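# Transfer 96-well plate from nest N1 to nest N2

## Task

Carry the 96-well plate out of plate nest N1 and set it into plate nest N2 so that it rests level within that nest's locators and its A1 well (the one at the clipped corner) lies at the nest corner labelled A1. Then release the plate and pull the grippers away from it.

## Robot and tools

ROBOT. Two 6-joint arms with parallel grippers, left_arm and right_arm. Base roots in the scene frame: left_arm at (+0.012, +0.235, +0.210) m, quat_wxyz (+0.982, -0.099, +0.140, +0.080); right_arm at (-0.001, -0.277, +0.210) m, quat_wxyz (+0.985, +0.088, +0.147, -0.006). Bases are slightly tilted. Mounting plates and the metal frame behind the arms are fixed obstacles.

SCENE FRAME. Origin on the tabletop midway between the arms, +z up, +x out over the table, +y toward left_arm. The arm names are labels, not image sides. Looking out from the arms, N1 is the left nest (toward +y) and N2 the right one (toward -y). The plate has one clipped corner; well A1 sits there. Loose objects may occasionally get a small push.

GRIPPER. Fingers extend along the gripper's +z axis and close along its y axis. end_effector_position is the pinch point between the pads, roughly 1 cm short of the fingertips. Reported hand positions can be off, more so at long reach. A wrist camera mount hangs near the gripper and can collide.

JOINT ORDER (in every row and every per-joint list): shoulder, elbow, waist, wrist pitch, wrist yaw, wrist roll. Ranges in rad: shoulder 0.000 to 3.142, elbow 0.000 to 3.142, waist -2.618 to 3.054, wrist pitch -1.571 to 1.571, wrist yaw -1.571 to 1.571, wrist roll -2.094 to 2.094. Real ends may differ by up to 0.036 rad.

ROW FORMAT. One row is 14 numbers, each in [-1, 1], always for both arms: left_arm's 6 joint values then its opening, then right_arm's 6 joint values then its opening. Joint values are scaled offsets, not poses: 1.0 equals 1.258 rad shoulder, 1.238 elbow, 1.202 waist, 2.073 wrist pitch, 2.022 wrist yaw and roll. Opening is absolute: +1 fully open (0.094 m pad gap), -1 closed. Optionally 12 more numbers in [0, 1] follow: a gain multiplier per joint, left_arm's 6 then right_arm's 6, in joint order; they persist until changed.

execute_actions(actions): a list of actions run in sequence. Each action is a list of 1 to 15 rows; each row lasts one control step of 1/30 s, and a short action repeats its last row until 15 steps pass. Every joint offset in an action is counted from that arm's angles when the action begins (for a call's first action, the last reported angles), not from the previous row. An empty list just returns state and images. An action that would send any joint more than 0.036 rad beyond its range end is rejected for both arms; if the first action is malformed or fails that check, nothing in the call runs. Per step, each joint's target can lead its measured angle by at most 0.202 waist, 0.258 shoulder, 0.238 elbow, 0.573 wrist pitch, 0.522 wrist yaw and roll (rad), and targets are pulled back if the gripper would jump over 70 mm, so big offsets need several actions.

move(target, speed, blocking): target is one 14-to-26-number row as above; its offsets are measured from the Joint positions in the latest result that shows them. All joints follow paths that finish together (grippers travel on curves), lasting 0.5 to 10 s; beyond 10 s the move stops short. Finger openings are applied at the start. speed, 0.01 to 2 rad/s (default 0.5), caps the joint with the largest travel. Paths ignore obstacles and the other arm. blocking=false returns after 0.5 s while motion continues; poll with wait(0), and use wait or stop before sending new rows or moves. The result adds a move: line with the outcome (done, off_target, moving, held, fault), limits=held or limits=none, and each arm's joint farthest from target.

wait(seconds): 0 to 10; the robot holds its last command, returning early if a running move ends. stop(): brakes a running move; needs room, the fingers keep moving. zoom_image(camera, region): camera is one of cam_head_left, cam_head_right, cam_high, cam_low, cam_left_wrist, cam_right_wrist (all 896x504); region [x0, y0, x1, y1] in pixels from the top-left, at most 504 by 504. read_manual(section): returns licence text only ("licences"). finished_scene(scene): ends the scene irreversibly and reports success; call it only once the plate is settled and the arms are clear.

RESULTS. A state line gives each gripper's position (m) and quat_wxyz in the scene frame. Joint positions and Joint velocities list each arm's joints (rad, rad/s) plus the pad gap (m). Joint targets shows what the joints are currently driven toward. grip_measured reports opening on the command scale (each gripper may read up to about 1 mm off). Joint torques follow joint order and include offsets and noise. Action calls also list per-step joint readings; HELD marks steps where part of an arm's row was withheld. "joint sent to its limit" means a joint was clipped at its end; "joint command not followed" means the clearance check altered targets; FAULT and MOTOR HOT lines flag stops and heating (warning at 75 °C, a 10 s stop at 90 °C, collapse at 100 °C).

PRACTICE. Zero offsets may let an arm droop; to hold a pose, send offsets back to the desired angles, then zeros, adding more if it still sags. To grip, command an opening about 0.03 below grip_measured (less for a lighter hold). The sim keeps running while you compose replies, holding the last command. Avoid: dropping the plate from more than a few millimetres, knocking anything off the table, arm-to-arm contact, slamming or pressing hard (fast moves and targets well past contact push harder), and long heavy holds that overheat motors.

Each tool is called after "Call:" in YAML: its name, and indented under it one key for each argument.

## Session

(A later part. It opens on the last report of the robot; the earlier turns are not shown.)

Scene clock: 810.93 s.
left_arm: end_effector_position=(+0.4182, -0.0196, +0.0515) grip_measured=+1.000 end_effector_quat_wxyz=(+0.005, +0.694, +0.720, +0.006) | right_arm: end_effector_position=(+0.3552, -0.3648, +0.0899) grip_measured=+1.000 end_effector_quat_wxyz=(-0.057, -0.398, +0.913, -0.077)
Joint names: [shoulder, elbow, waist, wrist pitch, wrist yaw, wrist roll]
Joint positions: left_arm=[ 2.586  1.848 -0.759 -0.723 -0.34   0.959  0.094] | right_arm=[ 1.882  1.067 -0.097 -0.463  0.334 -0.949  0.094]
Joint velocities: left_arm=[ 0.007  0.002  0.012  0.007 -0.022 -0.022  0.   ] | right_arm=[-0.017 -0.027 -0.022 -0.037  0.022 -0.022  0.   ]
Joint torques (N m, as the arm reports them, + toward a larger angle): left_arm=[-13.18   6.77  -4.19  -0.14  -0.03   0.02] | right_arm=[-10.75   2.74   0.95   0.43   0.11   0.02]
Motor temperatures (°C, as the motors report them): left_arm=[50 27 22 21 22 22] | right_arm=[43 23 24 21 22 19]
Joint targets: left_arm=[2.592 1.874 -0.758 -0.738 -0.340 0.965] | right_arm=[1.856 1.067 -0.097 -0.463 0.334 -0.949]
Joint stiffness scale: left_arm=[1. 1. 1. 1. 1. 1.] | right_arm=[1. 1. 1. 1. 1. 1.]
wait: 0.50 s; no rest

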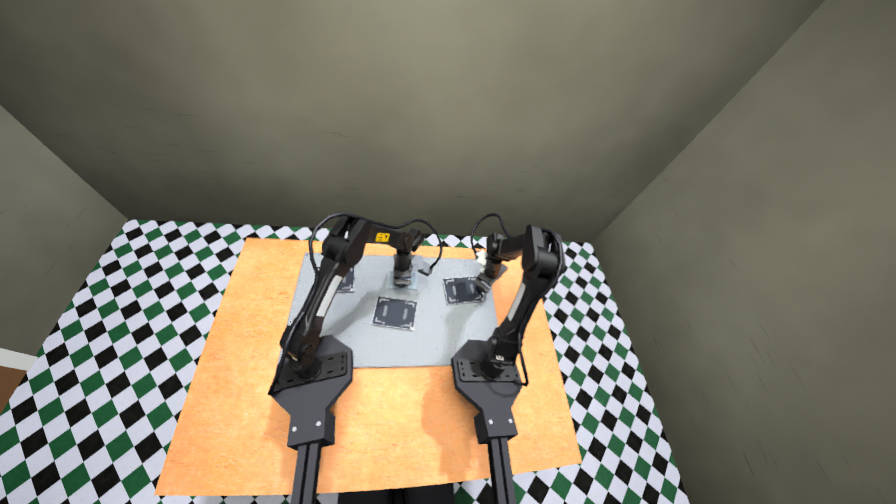

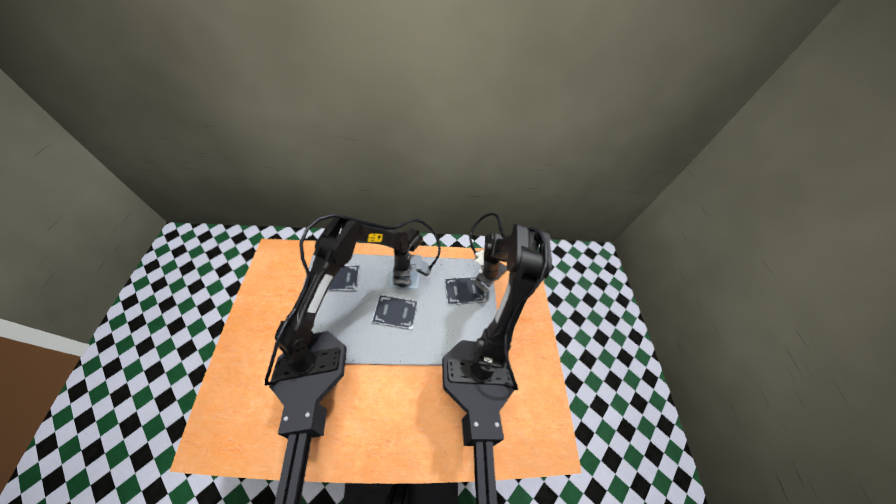

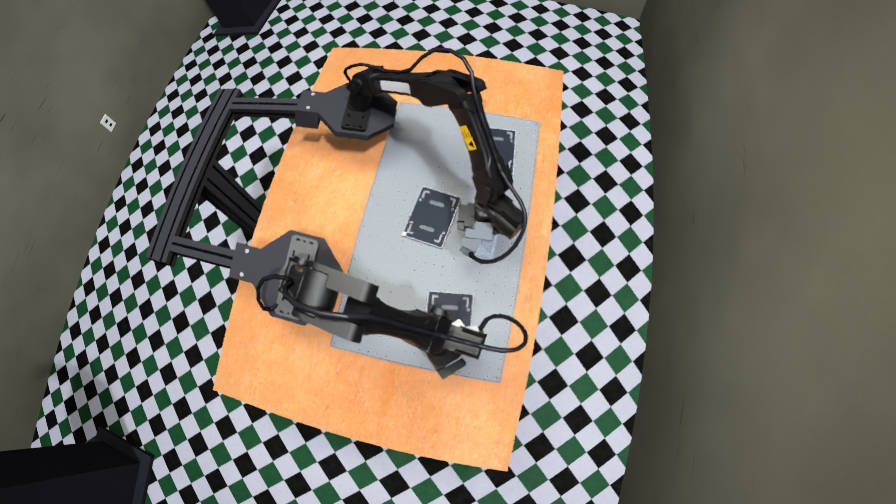

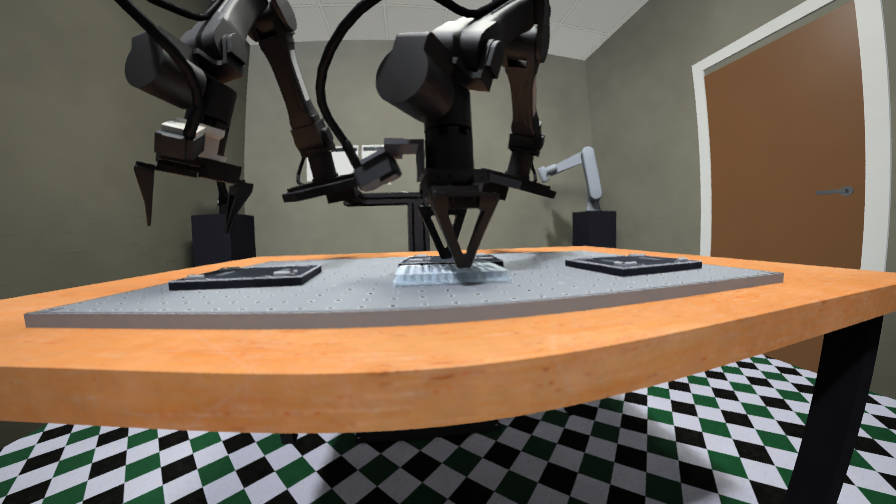

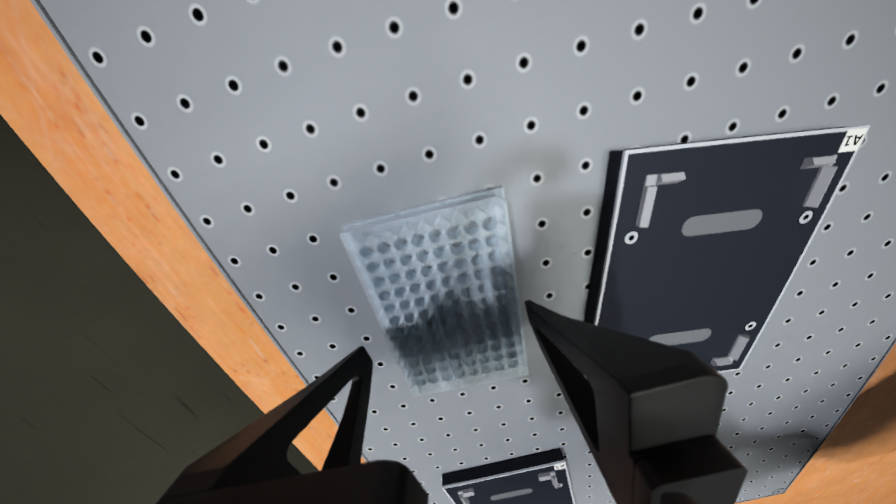

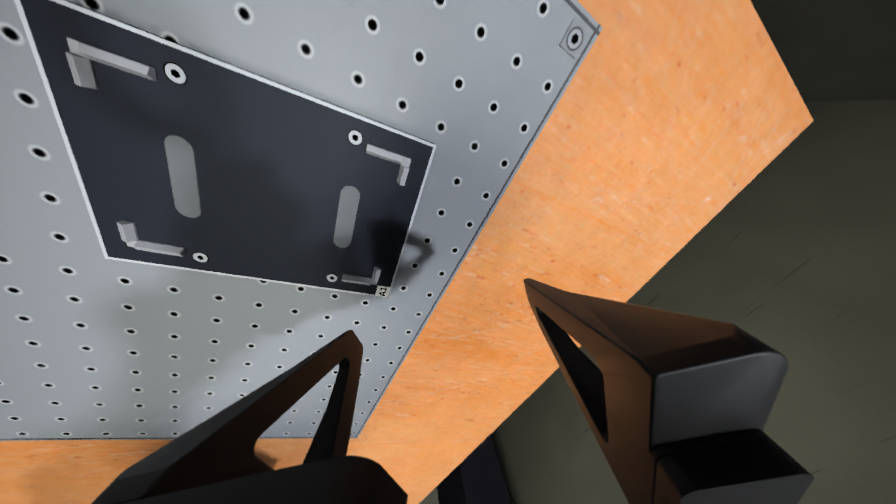

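Call:
execute_actions:
  actions: []

Scene clock: 848.33 s.
left_arm: end_effector_position=(+0.4181, -0.0196, +0.0515) grip_measured=+1.000 end_effector_quat_wxyz=(+0.004, +0.694, +0.720, +0.006) | right_arm: end_effector_position=(+0.3552, -0.3648, +0.0899) grip_measured=+1.000 end_effector_quat_wxyz=(-0.057, -0.398, +0.913, -0.077)
Joint names: [shoulder, elbow, waist, wrist pitch, wrist yaw, wrist roll]
Joint positions: left_arm=[ 2.586  1.848 -0.759 -0.723 -0.34   0.959  0.094] | right_arm=[ 1.882  1.067 -0.097 -0.463  0.334 -0.949  0.094]
Joint velocities: left_arm=[ 0.002 -0.007 -0.007 -0.037 -0.022  0.007  0.   ] | right_arm=[-0.022  0.002  0.002  0.066  0.066 -0.051  0.   ]
Joint torques (N m, as the arm reports them, + toward a larger angle): left_arm=[-13.15   6.77  -4.22  -0.13  -0.03   0.01] | right_arm=[-10.75   2.73   0.96   0.44   0.1    0.03]
Motor temperatures (°C, as the motors report them): left_arm=[51 28 22 20 22 22] | right_arm=[43 23 24 21 22 19]
Joint targets: left_arm=[2.592 1.874 -0.758 -0.738 -0.340 0.965] | right_arm=[1.856 1.067 -0.097 -0.463 0.334 -0.949]
Joint stiffness scale: left_arm=[1. 1. 1. 1. 1. 1.] | right_arm=[1. 1. 1. 1. 1. 1.]

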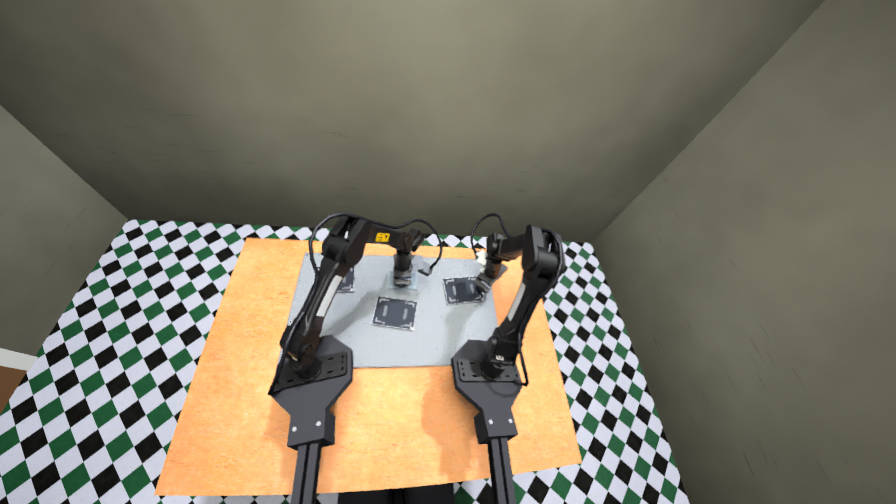

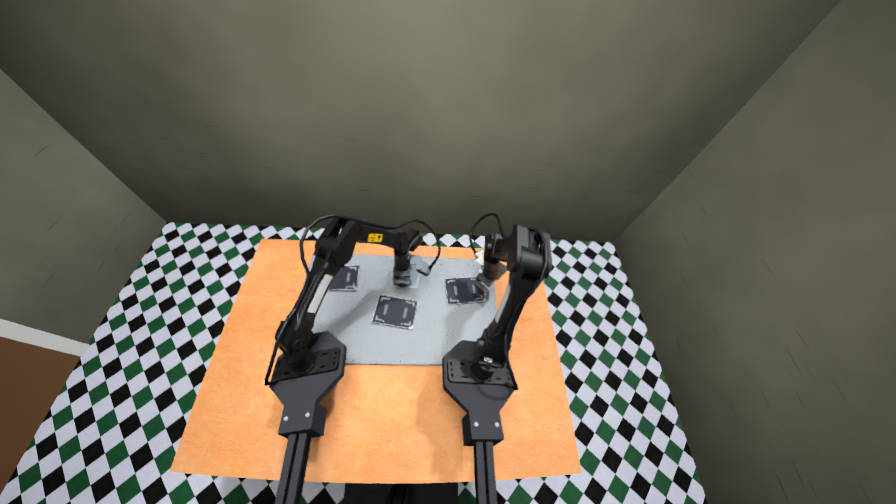

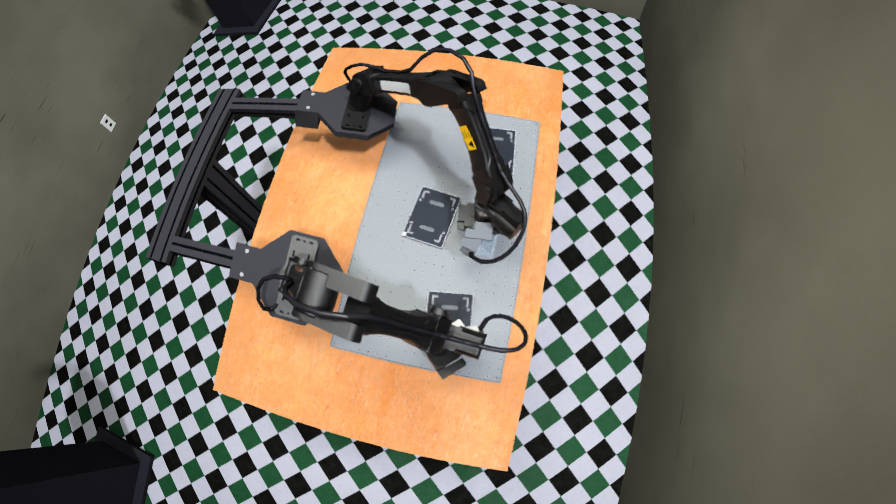

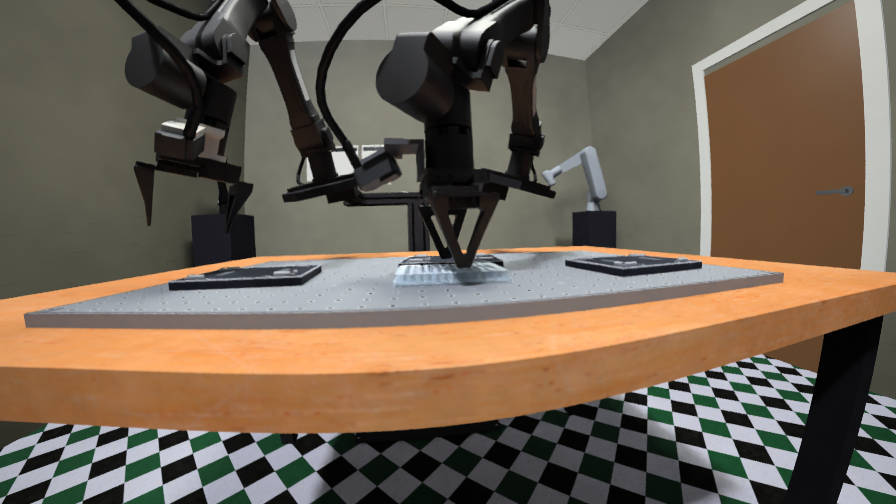

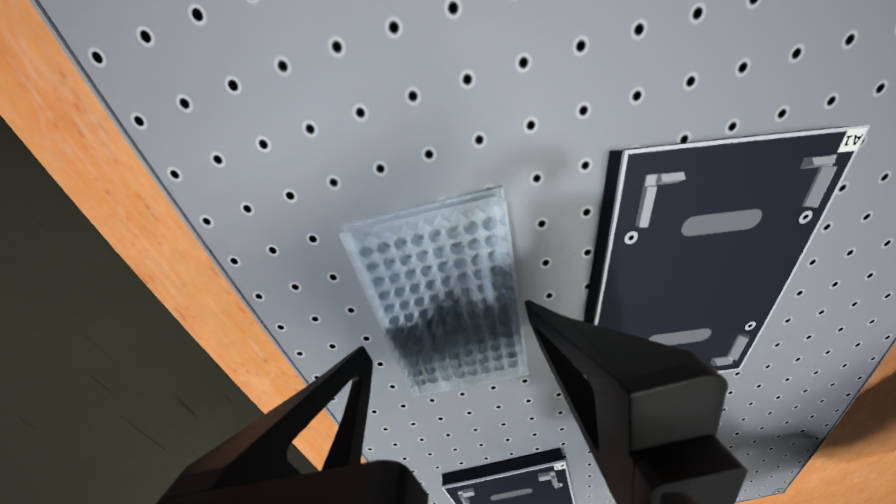

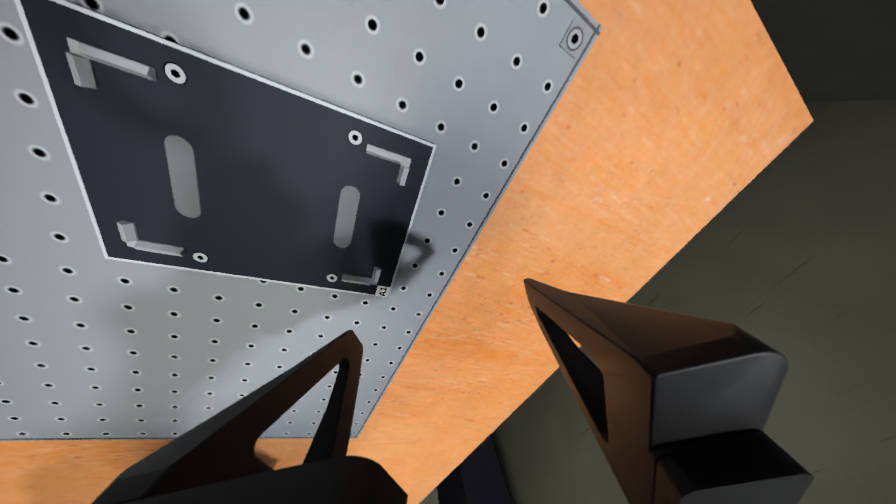

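Call:
zoom_image:
  camera: "cam_left_wrist"
  region: [300, 150, 620, 420]

Call:
zoom_image:
  camera: "cam_low"
  region: [370, 200, 540, 300]

Region (300, 150, 620, 420) of cam_left_wrist's 896x504 image, scaled by 1.575, with more detail than that image has; it fills the top 425 rows of this view, and the rest is white.

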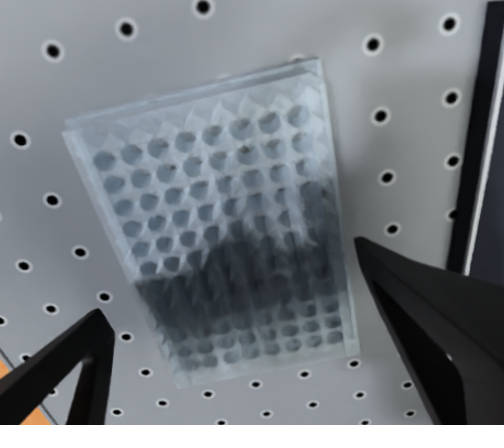

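Region (370, 200, 540, 300) of cam_low's 896x504 image, scaled by 2.965, with more detail than that image has; it fills the top 296 rows of this view, and the rest is white.

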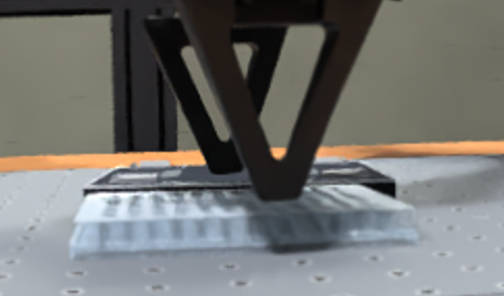

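Call:
execute_actions:
  actions:
    - [[0.008,0.02,0.001,0.0,0,0.005,1,-0.02,0,0,0,0,0,1],[0.011,0.02,0.001,0.004,0,0.010,1,-0.02,0,0,0,0,0,1],[0.014,0.02,0.001,0.008,0,0.015,1,-0.02,0,0,0,0,0,1],[0.016,0.02,0.001,0.011,0,0.018,1,-0.02,0,0,0,0,0,1],[0.018,0.02,0.001,0.014,0,0.021,1,-0.02,0,0,0,0,0,1],[0.0207,0.0195,0.001,0.018,0,0.021,1,-0.02,0,0,0,0,0,1]]

Scene clock: 924.67 s.
left_arm: end_effector_position=(+0.4152, -0.0220, +0.0411) grip_measured=+1.000 end_effector_quat_wxyz=(+0.004, +0.707, +0.707, +0.006) | right_arm: end_effector_position=(+0.3552, -0.3648, +0.0899) grip_measured=+1.000 end_effector_quat_wxyz=(-0.057, -0.398, +0.913, -0.077)
Joint names: [shoulder, elbow, waist, wrist pitch, wrist yaw, wrist roll]
Joint positions: left_arm=[ 2.611  1.848 -0.759 -0.7   -0.34   0.994  0.094] | right_arm=[ 1.882  1.067 -0.097 -0.463  0.334 -0.949  0.094]
Joint velocities: left_arm=[-0.012  0.022  0.007 -0.037 -0.066 -0.007  0.   ] | right_arm=[-0.012  0.002  0.002 -0.007 -0.022 -0.051  0.   ]
Joint torques (N m, as the arm reports them, + toward a larger angle): left_arm=[-13.55   6.53  -4.2    0.1   -0.03   0.03] | right_arm=[-10.76   2.76   1.01   0.42   0.11   0.02]
Motor temperatures (°C, as the motors report them): left_arm=[52 29 22 20 22 22] | right_arm=[44 23 24 21 22 19]
Joint targets: left_arm=[2.612 1.872 -0.757 -0.686 -0.340 1.002] | right_arm=[1.856 1.067 -0.097 -0.463 0.334 -0.949]
Joint stiffness scale: left_arm=[1. 1. 1. 1. 1. 1.] | right_arm=[1. 1. 1. 1. 1. 1.]
Step readings (joint positions):
0: left_arm=[2.586 1.848 -0.759 -0.723 -0.340 0.959] | right_arm=[1.882 1.067 -0.097 -0.463 0.334 -0.949]
1: left_arm=[2.586 1.848 -0.759 -0.723 -0.340 0.960] | right_arm=[1.882 1.067 -0.097 -0.463 0.334 -0.949]
2: left_arm=[2.586 1.848 -0.759 -0.723 -0.340 0.962] | right_arm=[1.882 1.067 -0.097 -0.463 0.334 -0.949]
4: left_arm=[2.588 1.848 -0.759 -0.720 -0.340 0.970] | right_arm=[1.882 1.067 -0.097 -0.463 0.334 -0.949]
8: left_arm=[2.601 1.848 -0.759 -0.706 -0.340 0.985] | right_arm=[1.882 1.067 -0.097 -0.463 0.334 -0.949]
15: Joint positions above

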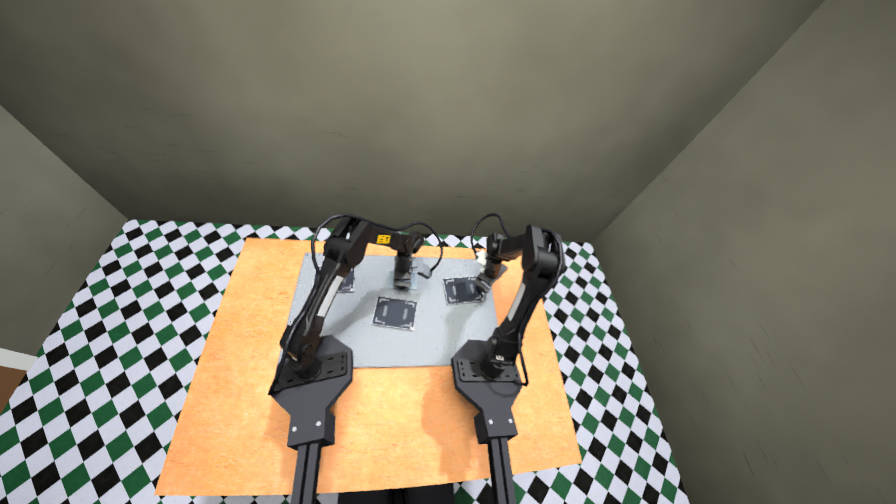

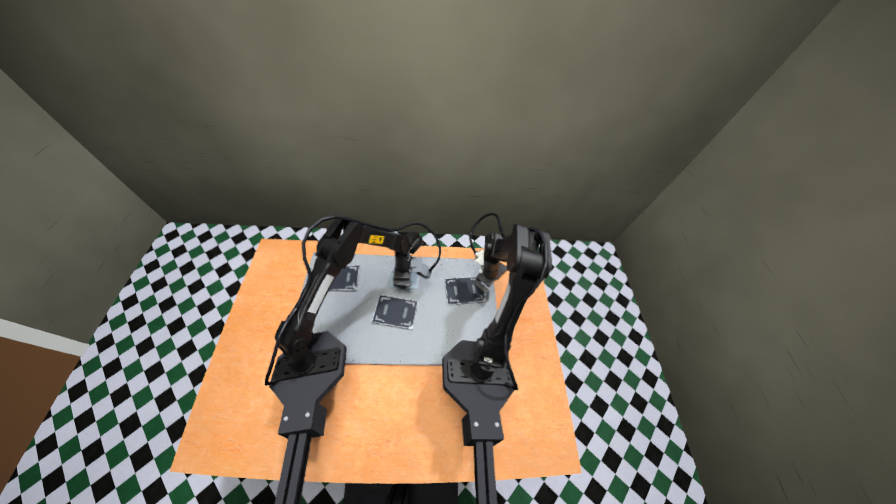

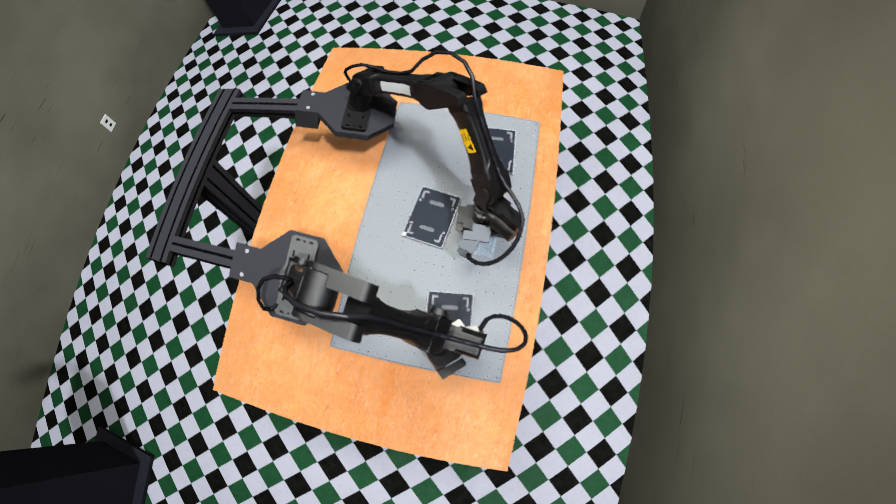

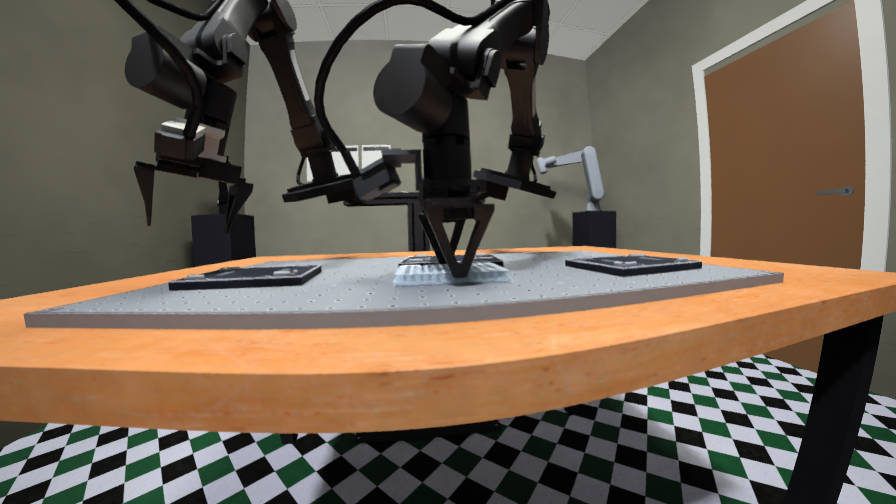

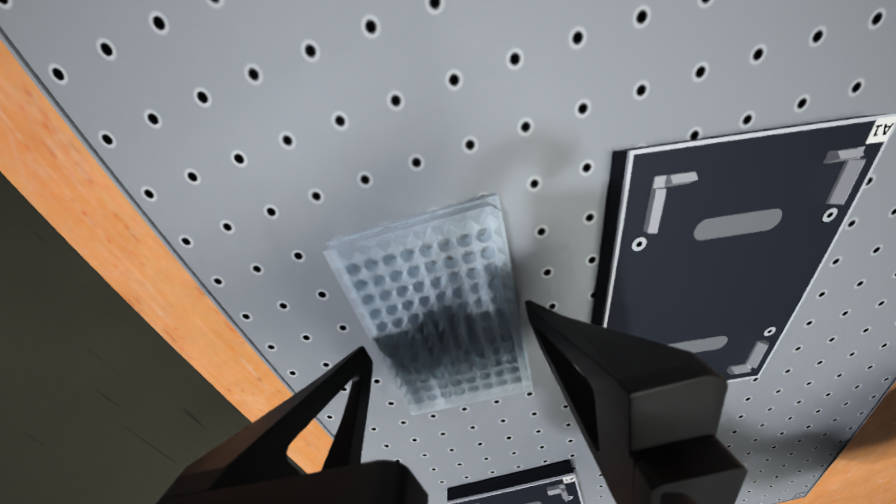

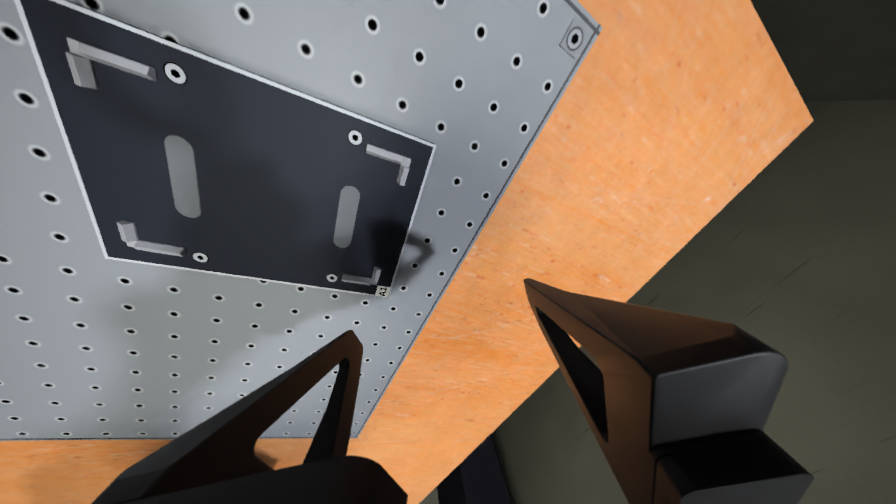

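Call:
zoom_image:
  camera: "cam_left_wrist"
  region: [300, 170, 620, 440]

Call:
zoom_image:
  camera: "cam_low"
  region: [370, 200, 540, 300]

Region (300, 170, 620, 440) of cam_left_wrist's 896x504 image, scaled by 1.575, with more detail than that image has; it fills the top 425 rows of this view, and the rest is white.

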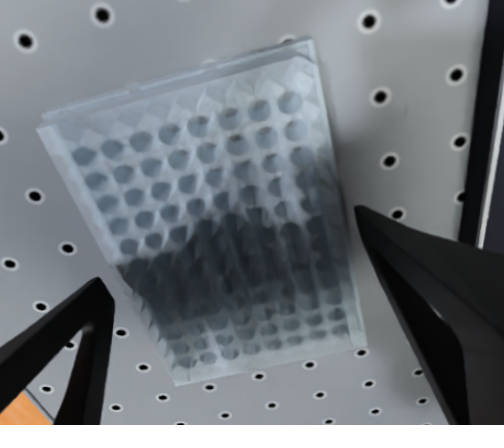

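Region (370, 200, 540, 300) of cam_low's 896x504 image, scaled by 2.965, with more detail than that image has; it fills the top 296 rows of this view, and the rest is white.

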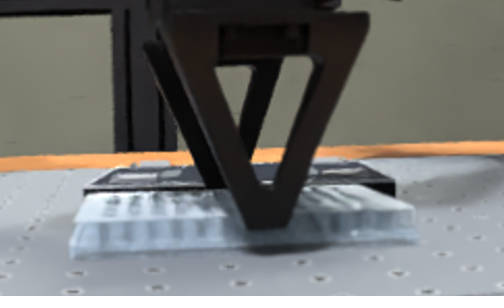

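Call:
execute_actions:
  actions:
    - [[0.003,0.0194,0.001,0.006,0,0.003,1,-0.02,0,0,0,0,0,1],[0.006,0.0194,0.001,0.008,0,0.003,1,-0.02,0,0,0,0,0,1],[0.008,0.0194,0.001,0.010,0,0.003,1,-0.02,0,0,0,0,0,1],[0.010,0.0194,0.001,0.012,0,0.003,1,-0.02,0,0,0,0,0,1],[0.0115,0.0194,0.001,0.0135,0,0.003,1,-0.02,0,0,0,0,0,1],[0.0127,0.0194,0.001,0.0145,0,0.003,1,-0.02,0,0,0,0,0,1]]

Call:
zoom_image:
  camera: "cam_left_wrist"
  region: [300, 170, 620, 440]

Call:
zoom_image:
  camera: "cam_low"
  region: [370, 200, 540, 300]

Scene clock: 945.27 s.
left_arm: end_effector_position=(+0.4151, -0.0239, +0.0361) grip_measured=+1.000 end_effector_quat_wxyz=(+0.006, +0.707, +0.707, +0.006) | right_arm: end_effector_position=(+0.3552, -0.3648, +0.0899) grip_measured=+1.000 end_effector_quat_wxyz=(-0.057, -0.398, +0.913, -0.077)
Joint names: [shoulder, elbow, waist, wrist pitch, wrist yaw, wrist roll]
Joint positions: left_arm=[ 2.622  1.848 -0.759 -0.682 -0.34   0.996  0.094] | right_arm=[ 1.882  1.067 -0.097 -0.463  0.334 -0.949  0.094]
Joint velocities: left_arm=[-0.007 -0.012  0.002 -0.037  0.095 -0.022  0.   ] | right_arm=[ 0.007 -0.012  0.002  0.066 -0.037  0.037  0.   ]
Joint torques (N m, as the arm reports them, + toward a larger angle): left_arm=[-13.33   6.46  -4.21   0.13  -0.03   0.  ] | right_arm=[-10.73   2.77   0.95   0.43   0.11   0.02]
Motor temperatures (°C, as the motors report them): left_arm=[52 28 22 20 22 22] | right_arm=[44 23 24 21 22 19]
Joint targets: left_arm=[2.626 1.872 -0.757 -0.670 -0.340 1.000] | right_arm=[1.856 1.067 -0.097 -0.463 0.334 -0.949]
Joint stiffness scale: left_arm=[1. 1. 1. 1. 1. 1.] | right_arm=[1. 1. 1. 1. 1. 1.]
Step readings (joint positions):
0: left_arm=[2.611 1.848 -0.759 -0.697 -0.340 0.996] | right_arm=[1.882 1.067 -0.097 -0.463 0.334 -0.949]
1: left_arm=[2.611 1.848 -0.759 -0.697 -0.340 0.996] | right_arm=[1.882 1.067 -0.097 -0.463 0.334 -0.949]
2: left_arm=[2.611 1.848 -0.759 -0.696 -0.340 0.996] | right_arm=[1.882 1.067 -0.097 -0.463 0.334 -0.949]
4: left_arm=[2.611 1.848 -0.759 -0.694 -0.340 0.996] | right_arm=[1.882 1.067 -0.097 -0.463 0.334 -0.949]
8: left_arm=[2.614 1.848 -0.759 -0.685 -0.340 0.996] | right_arm=[1.882 1.067 -0.097 -0.463 0.334 -0.949]
15: Joint positions above

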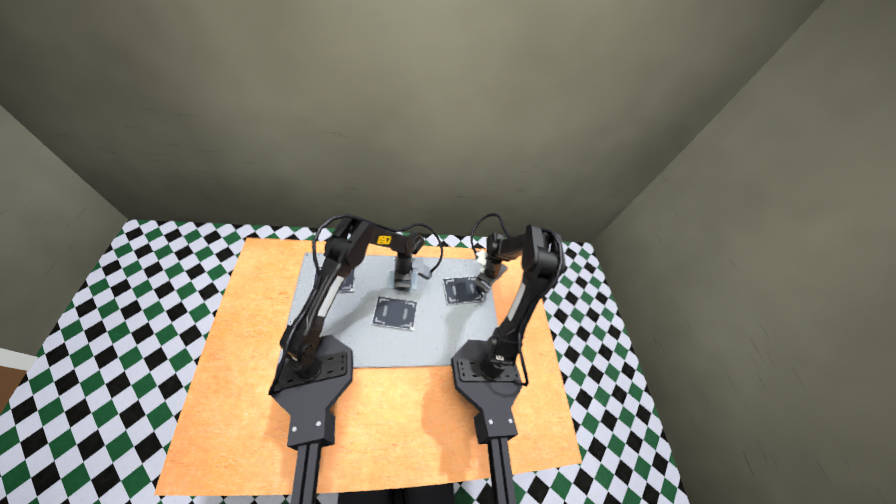

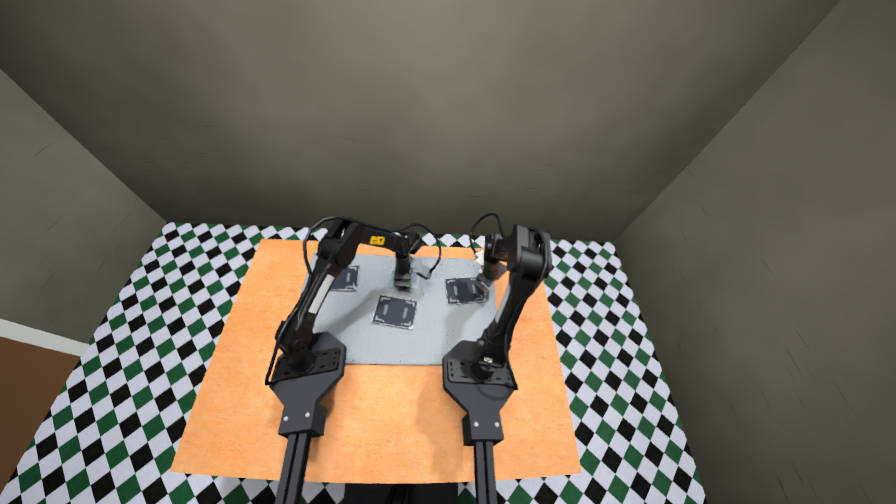

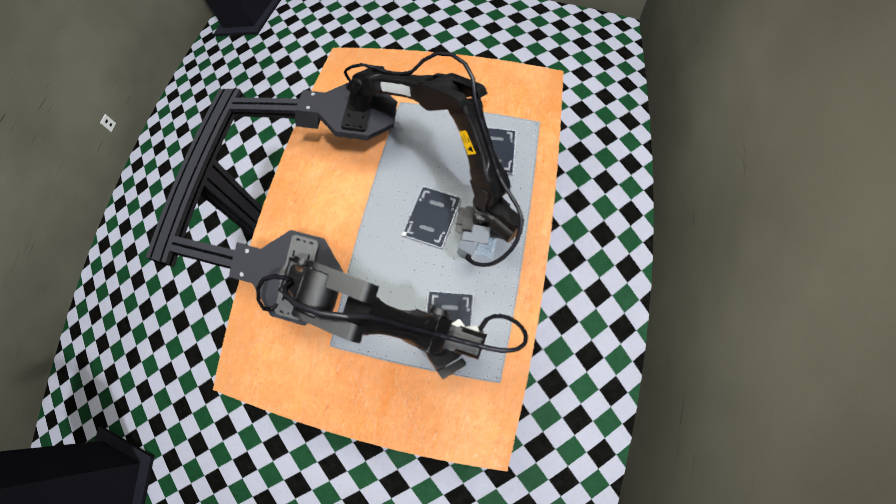

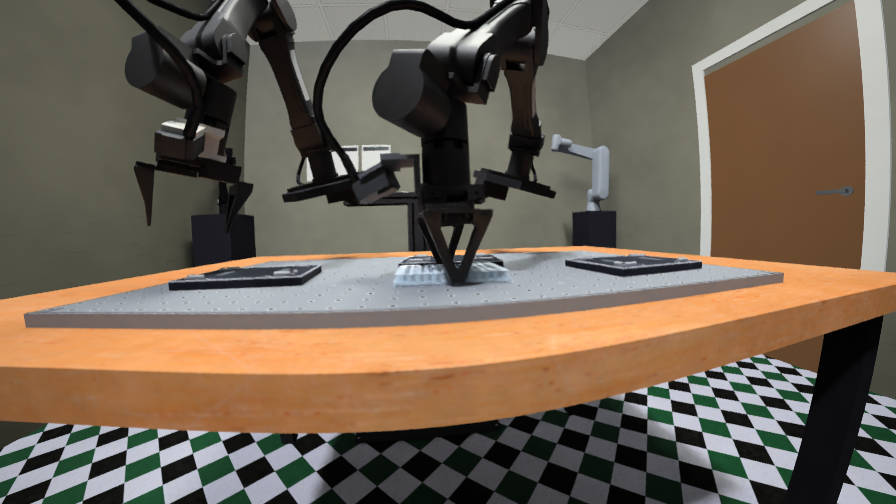

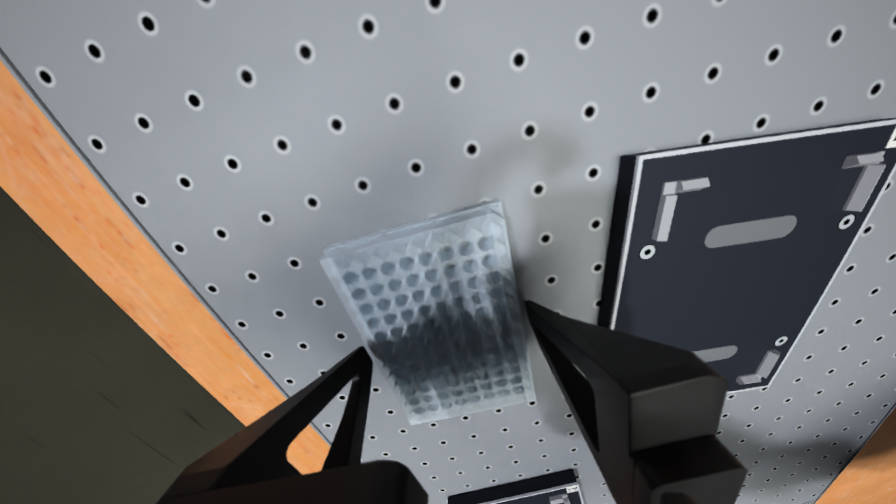

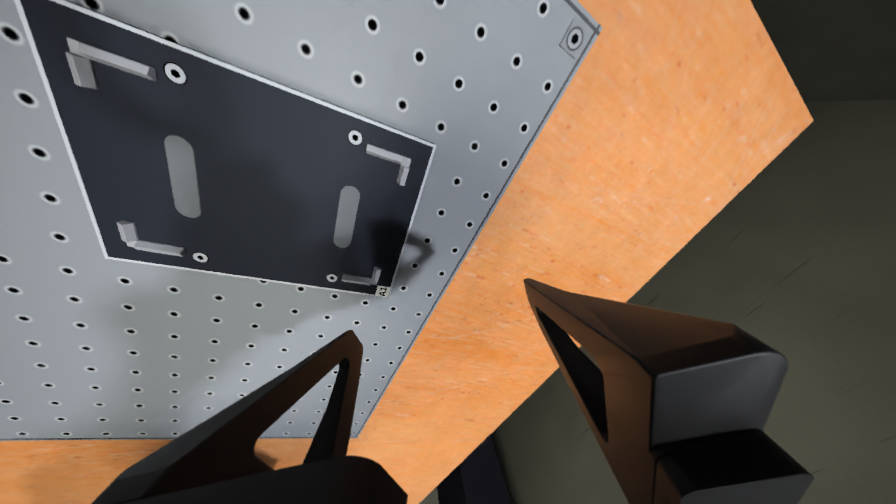

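Region (300, 170, 620, 440) of cam_left_wrist's 896x504 image, scaled by 1.575, with more detail than that image has; it fills the top 425 rows of this view, and the rest is white.

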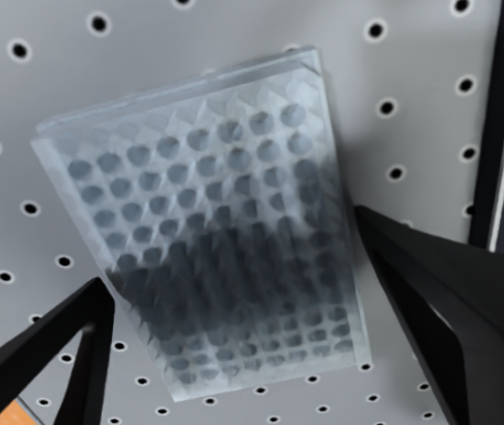

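Region (370, 200, 540, 300) of cam_low's 896x504 image, scaled by 2.965, with more detail than that image has; it fills the top 296 rows of this view, and the rest is white.

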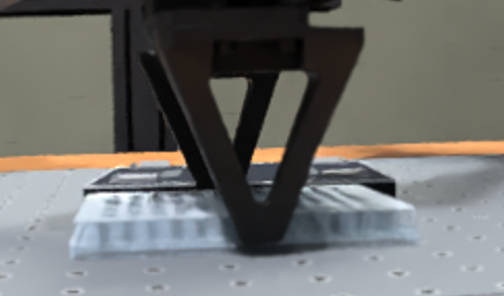

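Call:
execute_actions:
  actions:
    - [[0.003,0.0194,0.001,0.005,0,0.002,0.92,-0.02,0,0,0,0,0,1],[0.003,0.0194,0.001,0.005,0,0.002,0.92,-0.02,0,0,0,0,0,1],[0.003,0.0194,0.001,0.005,0,0.002,0.92,-0.02,0,0,0,0,0,1],[0.003,0.0194,0.001,0.005,0,0.002,0.86,-0.02,0,0,0,0,0,1],[0.003,0.0194,0.001,0.005,0,0.002,0.86,-0.02,0,0,0,0,0,1],[0.003,0.0194,0.001,0.005,0,0.002,0.86,-0.02,0,0,0,0,0,1],[0.003,0.0194,0.001,0.005,0,0.002,0.81,-0.02,0,0,0,0,0,1],[0.003,0.0194,0.001,0.005,0,0.002,0.81,-0.02,0,0,0,0,0,1],[0.003,0.0194,0.001,0.005,0,0.002,0.81,-0.02,0,0,0,0,0,1],[0.003,0.0194,0.001,0.005,0,0.002,0.78,-0.02,0,0,0,0,0,1],[0.003,0.0194,0.001,0.005,0,0.002,0.78,-0.02,0,0,0,0,0,1],[0.003,0.0194,0.001,0.005,0,0.002,0.76,-0.02,0,0,0,0,0,1]]
    - [[0.002,0.0194,0.001,0.005,0,0.002,0.75,-0.02,0,0,0,0,0,1],[0.002,0.0194,0.001,0.005,0,0.002,0.74,-0.02,0,0,0,0,0,1],[0.002,0.0194,0.001,0.005,0,0.002,0.73,-0.02,0,0,0,0,0,1],[0.002,0.0194,0.001,0.005,0,0.002,0.72,-0.02,0,0,0,0,0,1],[0.002,0.0194,0.001,0.005,0,0.002,0.71,-0.02,0,0,0,0,0,1]]

Scene clock: 965.77 s.
left_arm: end_effector_position=(+0.4159, -0.0244, +0.0362) grip_measured=+0.733 end_effector_quat_wxyz=(+0.008, +0.706, +0.708, +0.007) | right_arm: end_effector_position=(+0.3552, -0.3648, +0.0899) grip_measured=+1.000 end_effector_quat_wxyz=(-0.057, -0.398, +0.913, -0.077)
Joint names: [shoulder, elbow, waist, wrist pitch, wrist yaw, wrist roll]
Joint positions: left_arm=[ 2.622  1.848 -0.759 -0.678 -0.34   0.996  0.081] | right_arm=[ 1.882  1.067 -0.097 -0.463  0.334 -0.949  0.094]
Joint velocities: left_arm=[-0.007 -0.002 -0.007 -0.095 -0.022  0.022 -0.   ] | right_arm=[ 0.002 -0.012 -0.002 -0.037 -0.037 -0.037  0.   ]
Joint torques (N m, as the arm reports them, + toward a larger angle): left_arm=[-13.47   6.48  -4.21   0.12  -0.03   0.  ] | right_arm=[-10.73   2.75   0.98   0.45   0.11   0.02]
Motor temperatures (°C, as the motors report them): left_arm=[53 28 23 20 22 22] | right_arm=[44 23 24 21 22 19]
Joint targets: left_arm=[2.625 1.872 -0.757 -0.668 -0.340 1.000] | right_arm=[1.856 1.067 -0.097 -0.463 0.334 -0.949]
Joint stiffness scale: left_arm=[1. 1. 1. 1. 1. 1.] | right_arm=[1. 1. 1. 1. 1. 1.]
Step readings (joint positions; steps 1 to 15: 1st action; 16 to 30: 2nd action):
0: left_arm=[2.622 1.848 -0.759 -0.680 -0.340 0.996] | right_arm=[1.882 1.067 -0.097 -0.463 0.334 -0.949]
1: left_arm=[2.622 1.848 -0.759 -0.680 -0.340 0.996] | right_arm=[1.882 1.067 -0.097 -0.463 0.334 -0.949]
2: left_arm=[2.622 1.848 -0.759 -0.680 -0.340 0.996] | right_arm=[1.882 1.067 -0.097 -0.463 0.334 -0.949]
4: left_arm=[2.622 1.848 -0.759 -0.680 -0.340 0.996] | right_arm=[1.882 1.067 -0.097 -0.463 0.334 -0.949]
8: left_arm=[2.622 1.848 -0.759 -0.680 -0.340 0.996] | right_arm=[1.882 1.067 -0.097 -0.463 0.334 -0.949]
15: left_arm=[2.622 1.848 -0.759 -0.679 -0.340 0.996] | right_arm=[1.882 1.067 -0.097 -0.463 0.334 -0.949]
16: left_arm=[2.622 1.848 -0.759 -0.679 -0.340 0.996] | right_arm=[1.882 1.067 -0.097 -0.463 0.334 -0.949]
17: left_arm=[2.622 1.848 -0.759 -0.679 -0.340 0.996] | right_arm=[1.882 1.067 -0.097 -0.463 0.334 -0.949]
19: left_arm=[2.622 1.848 -0.759 -0.679 -0.340 0.996] | right_arm=[1.882 1.067 -0.097 -0.463 0.334 -0.949]
23: left_arm=[2.622 1.848 -0.759 -0.678 -0.340 0.996] | right_arm=[1.882 1.067 -0.097 -0.463 0.334 -0.949]
30: Joint positions above

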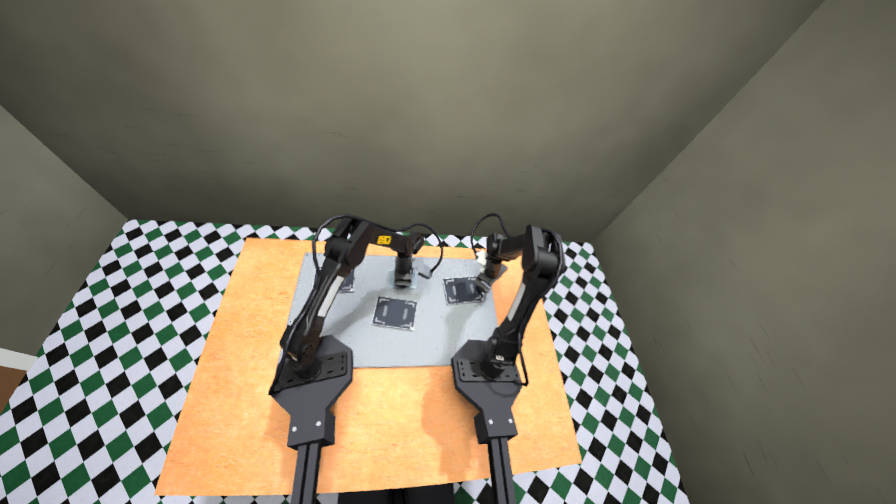

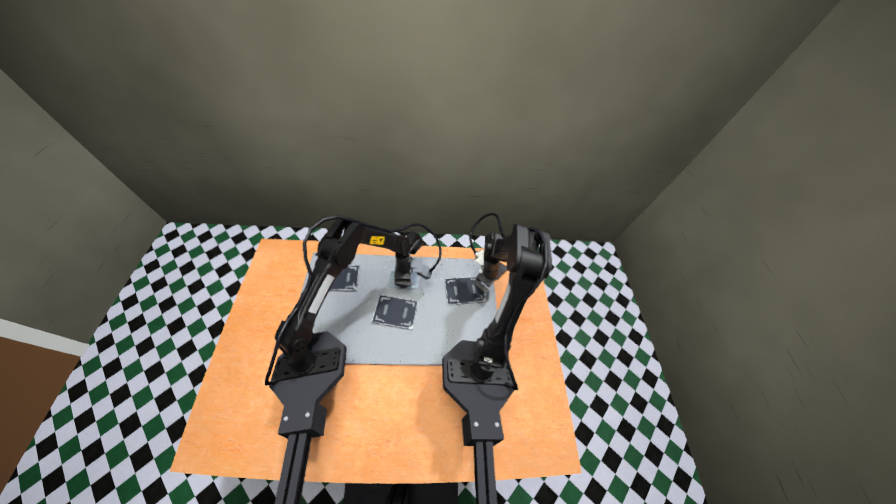

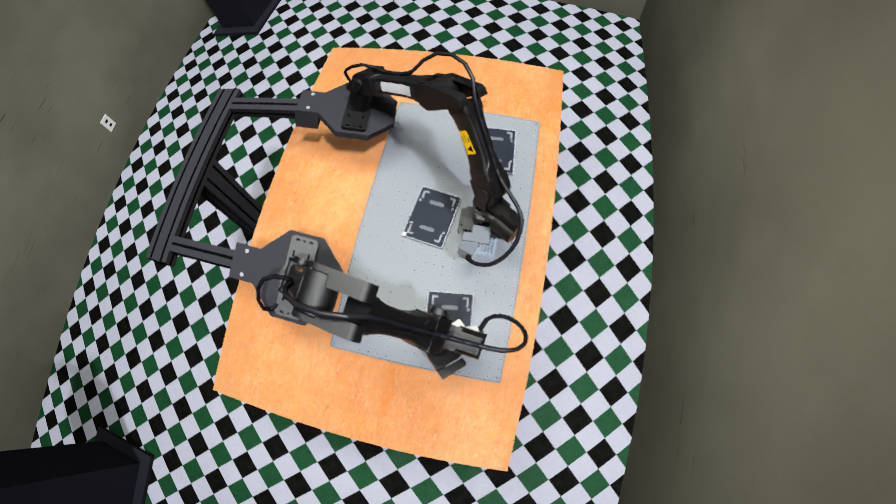

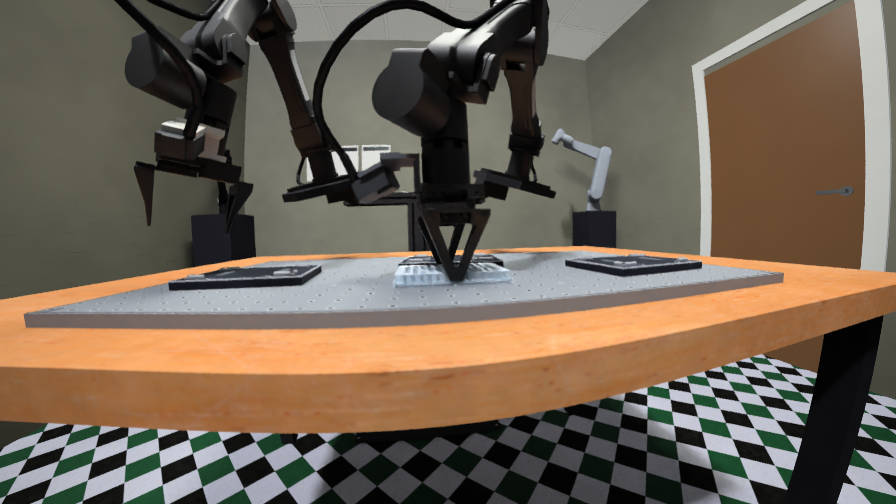

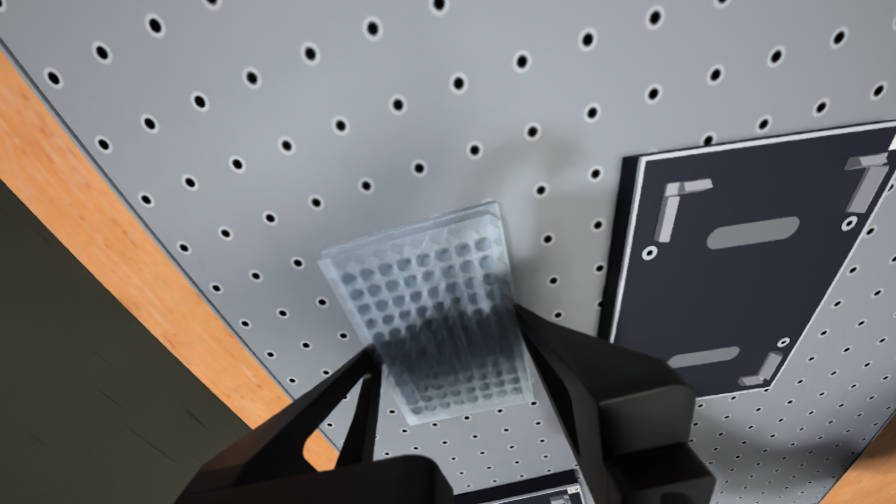

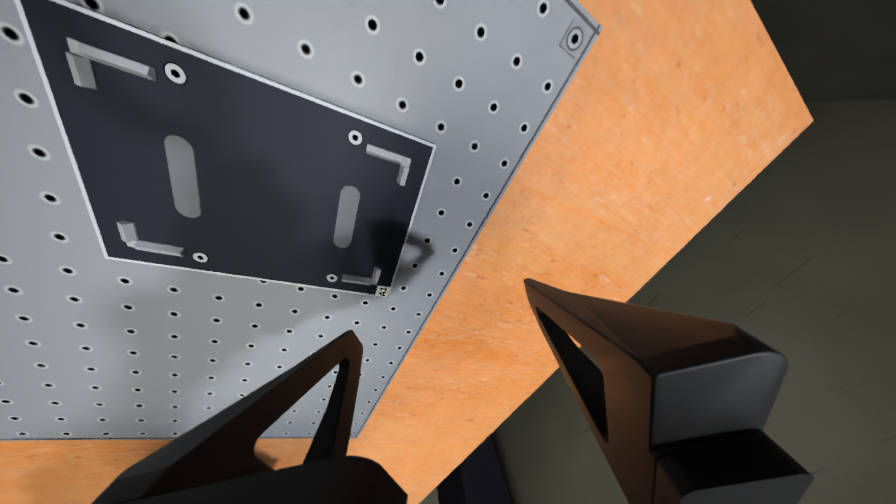

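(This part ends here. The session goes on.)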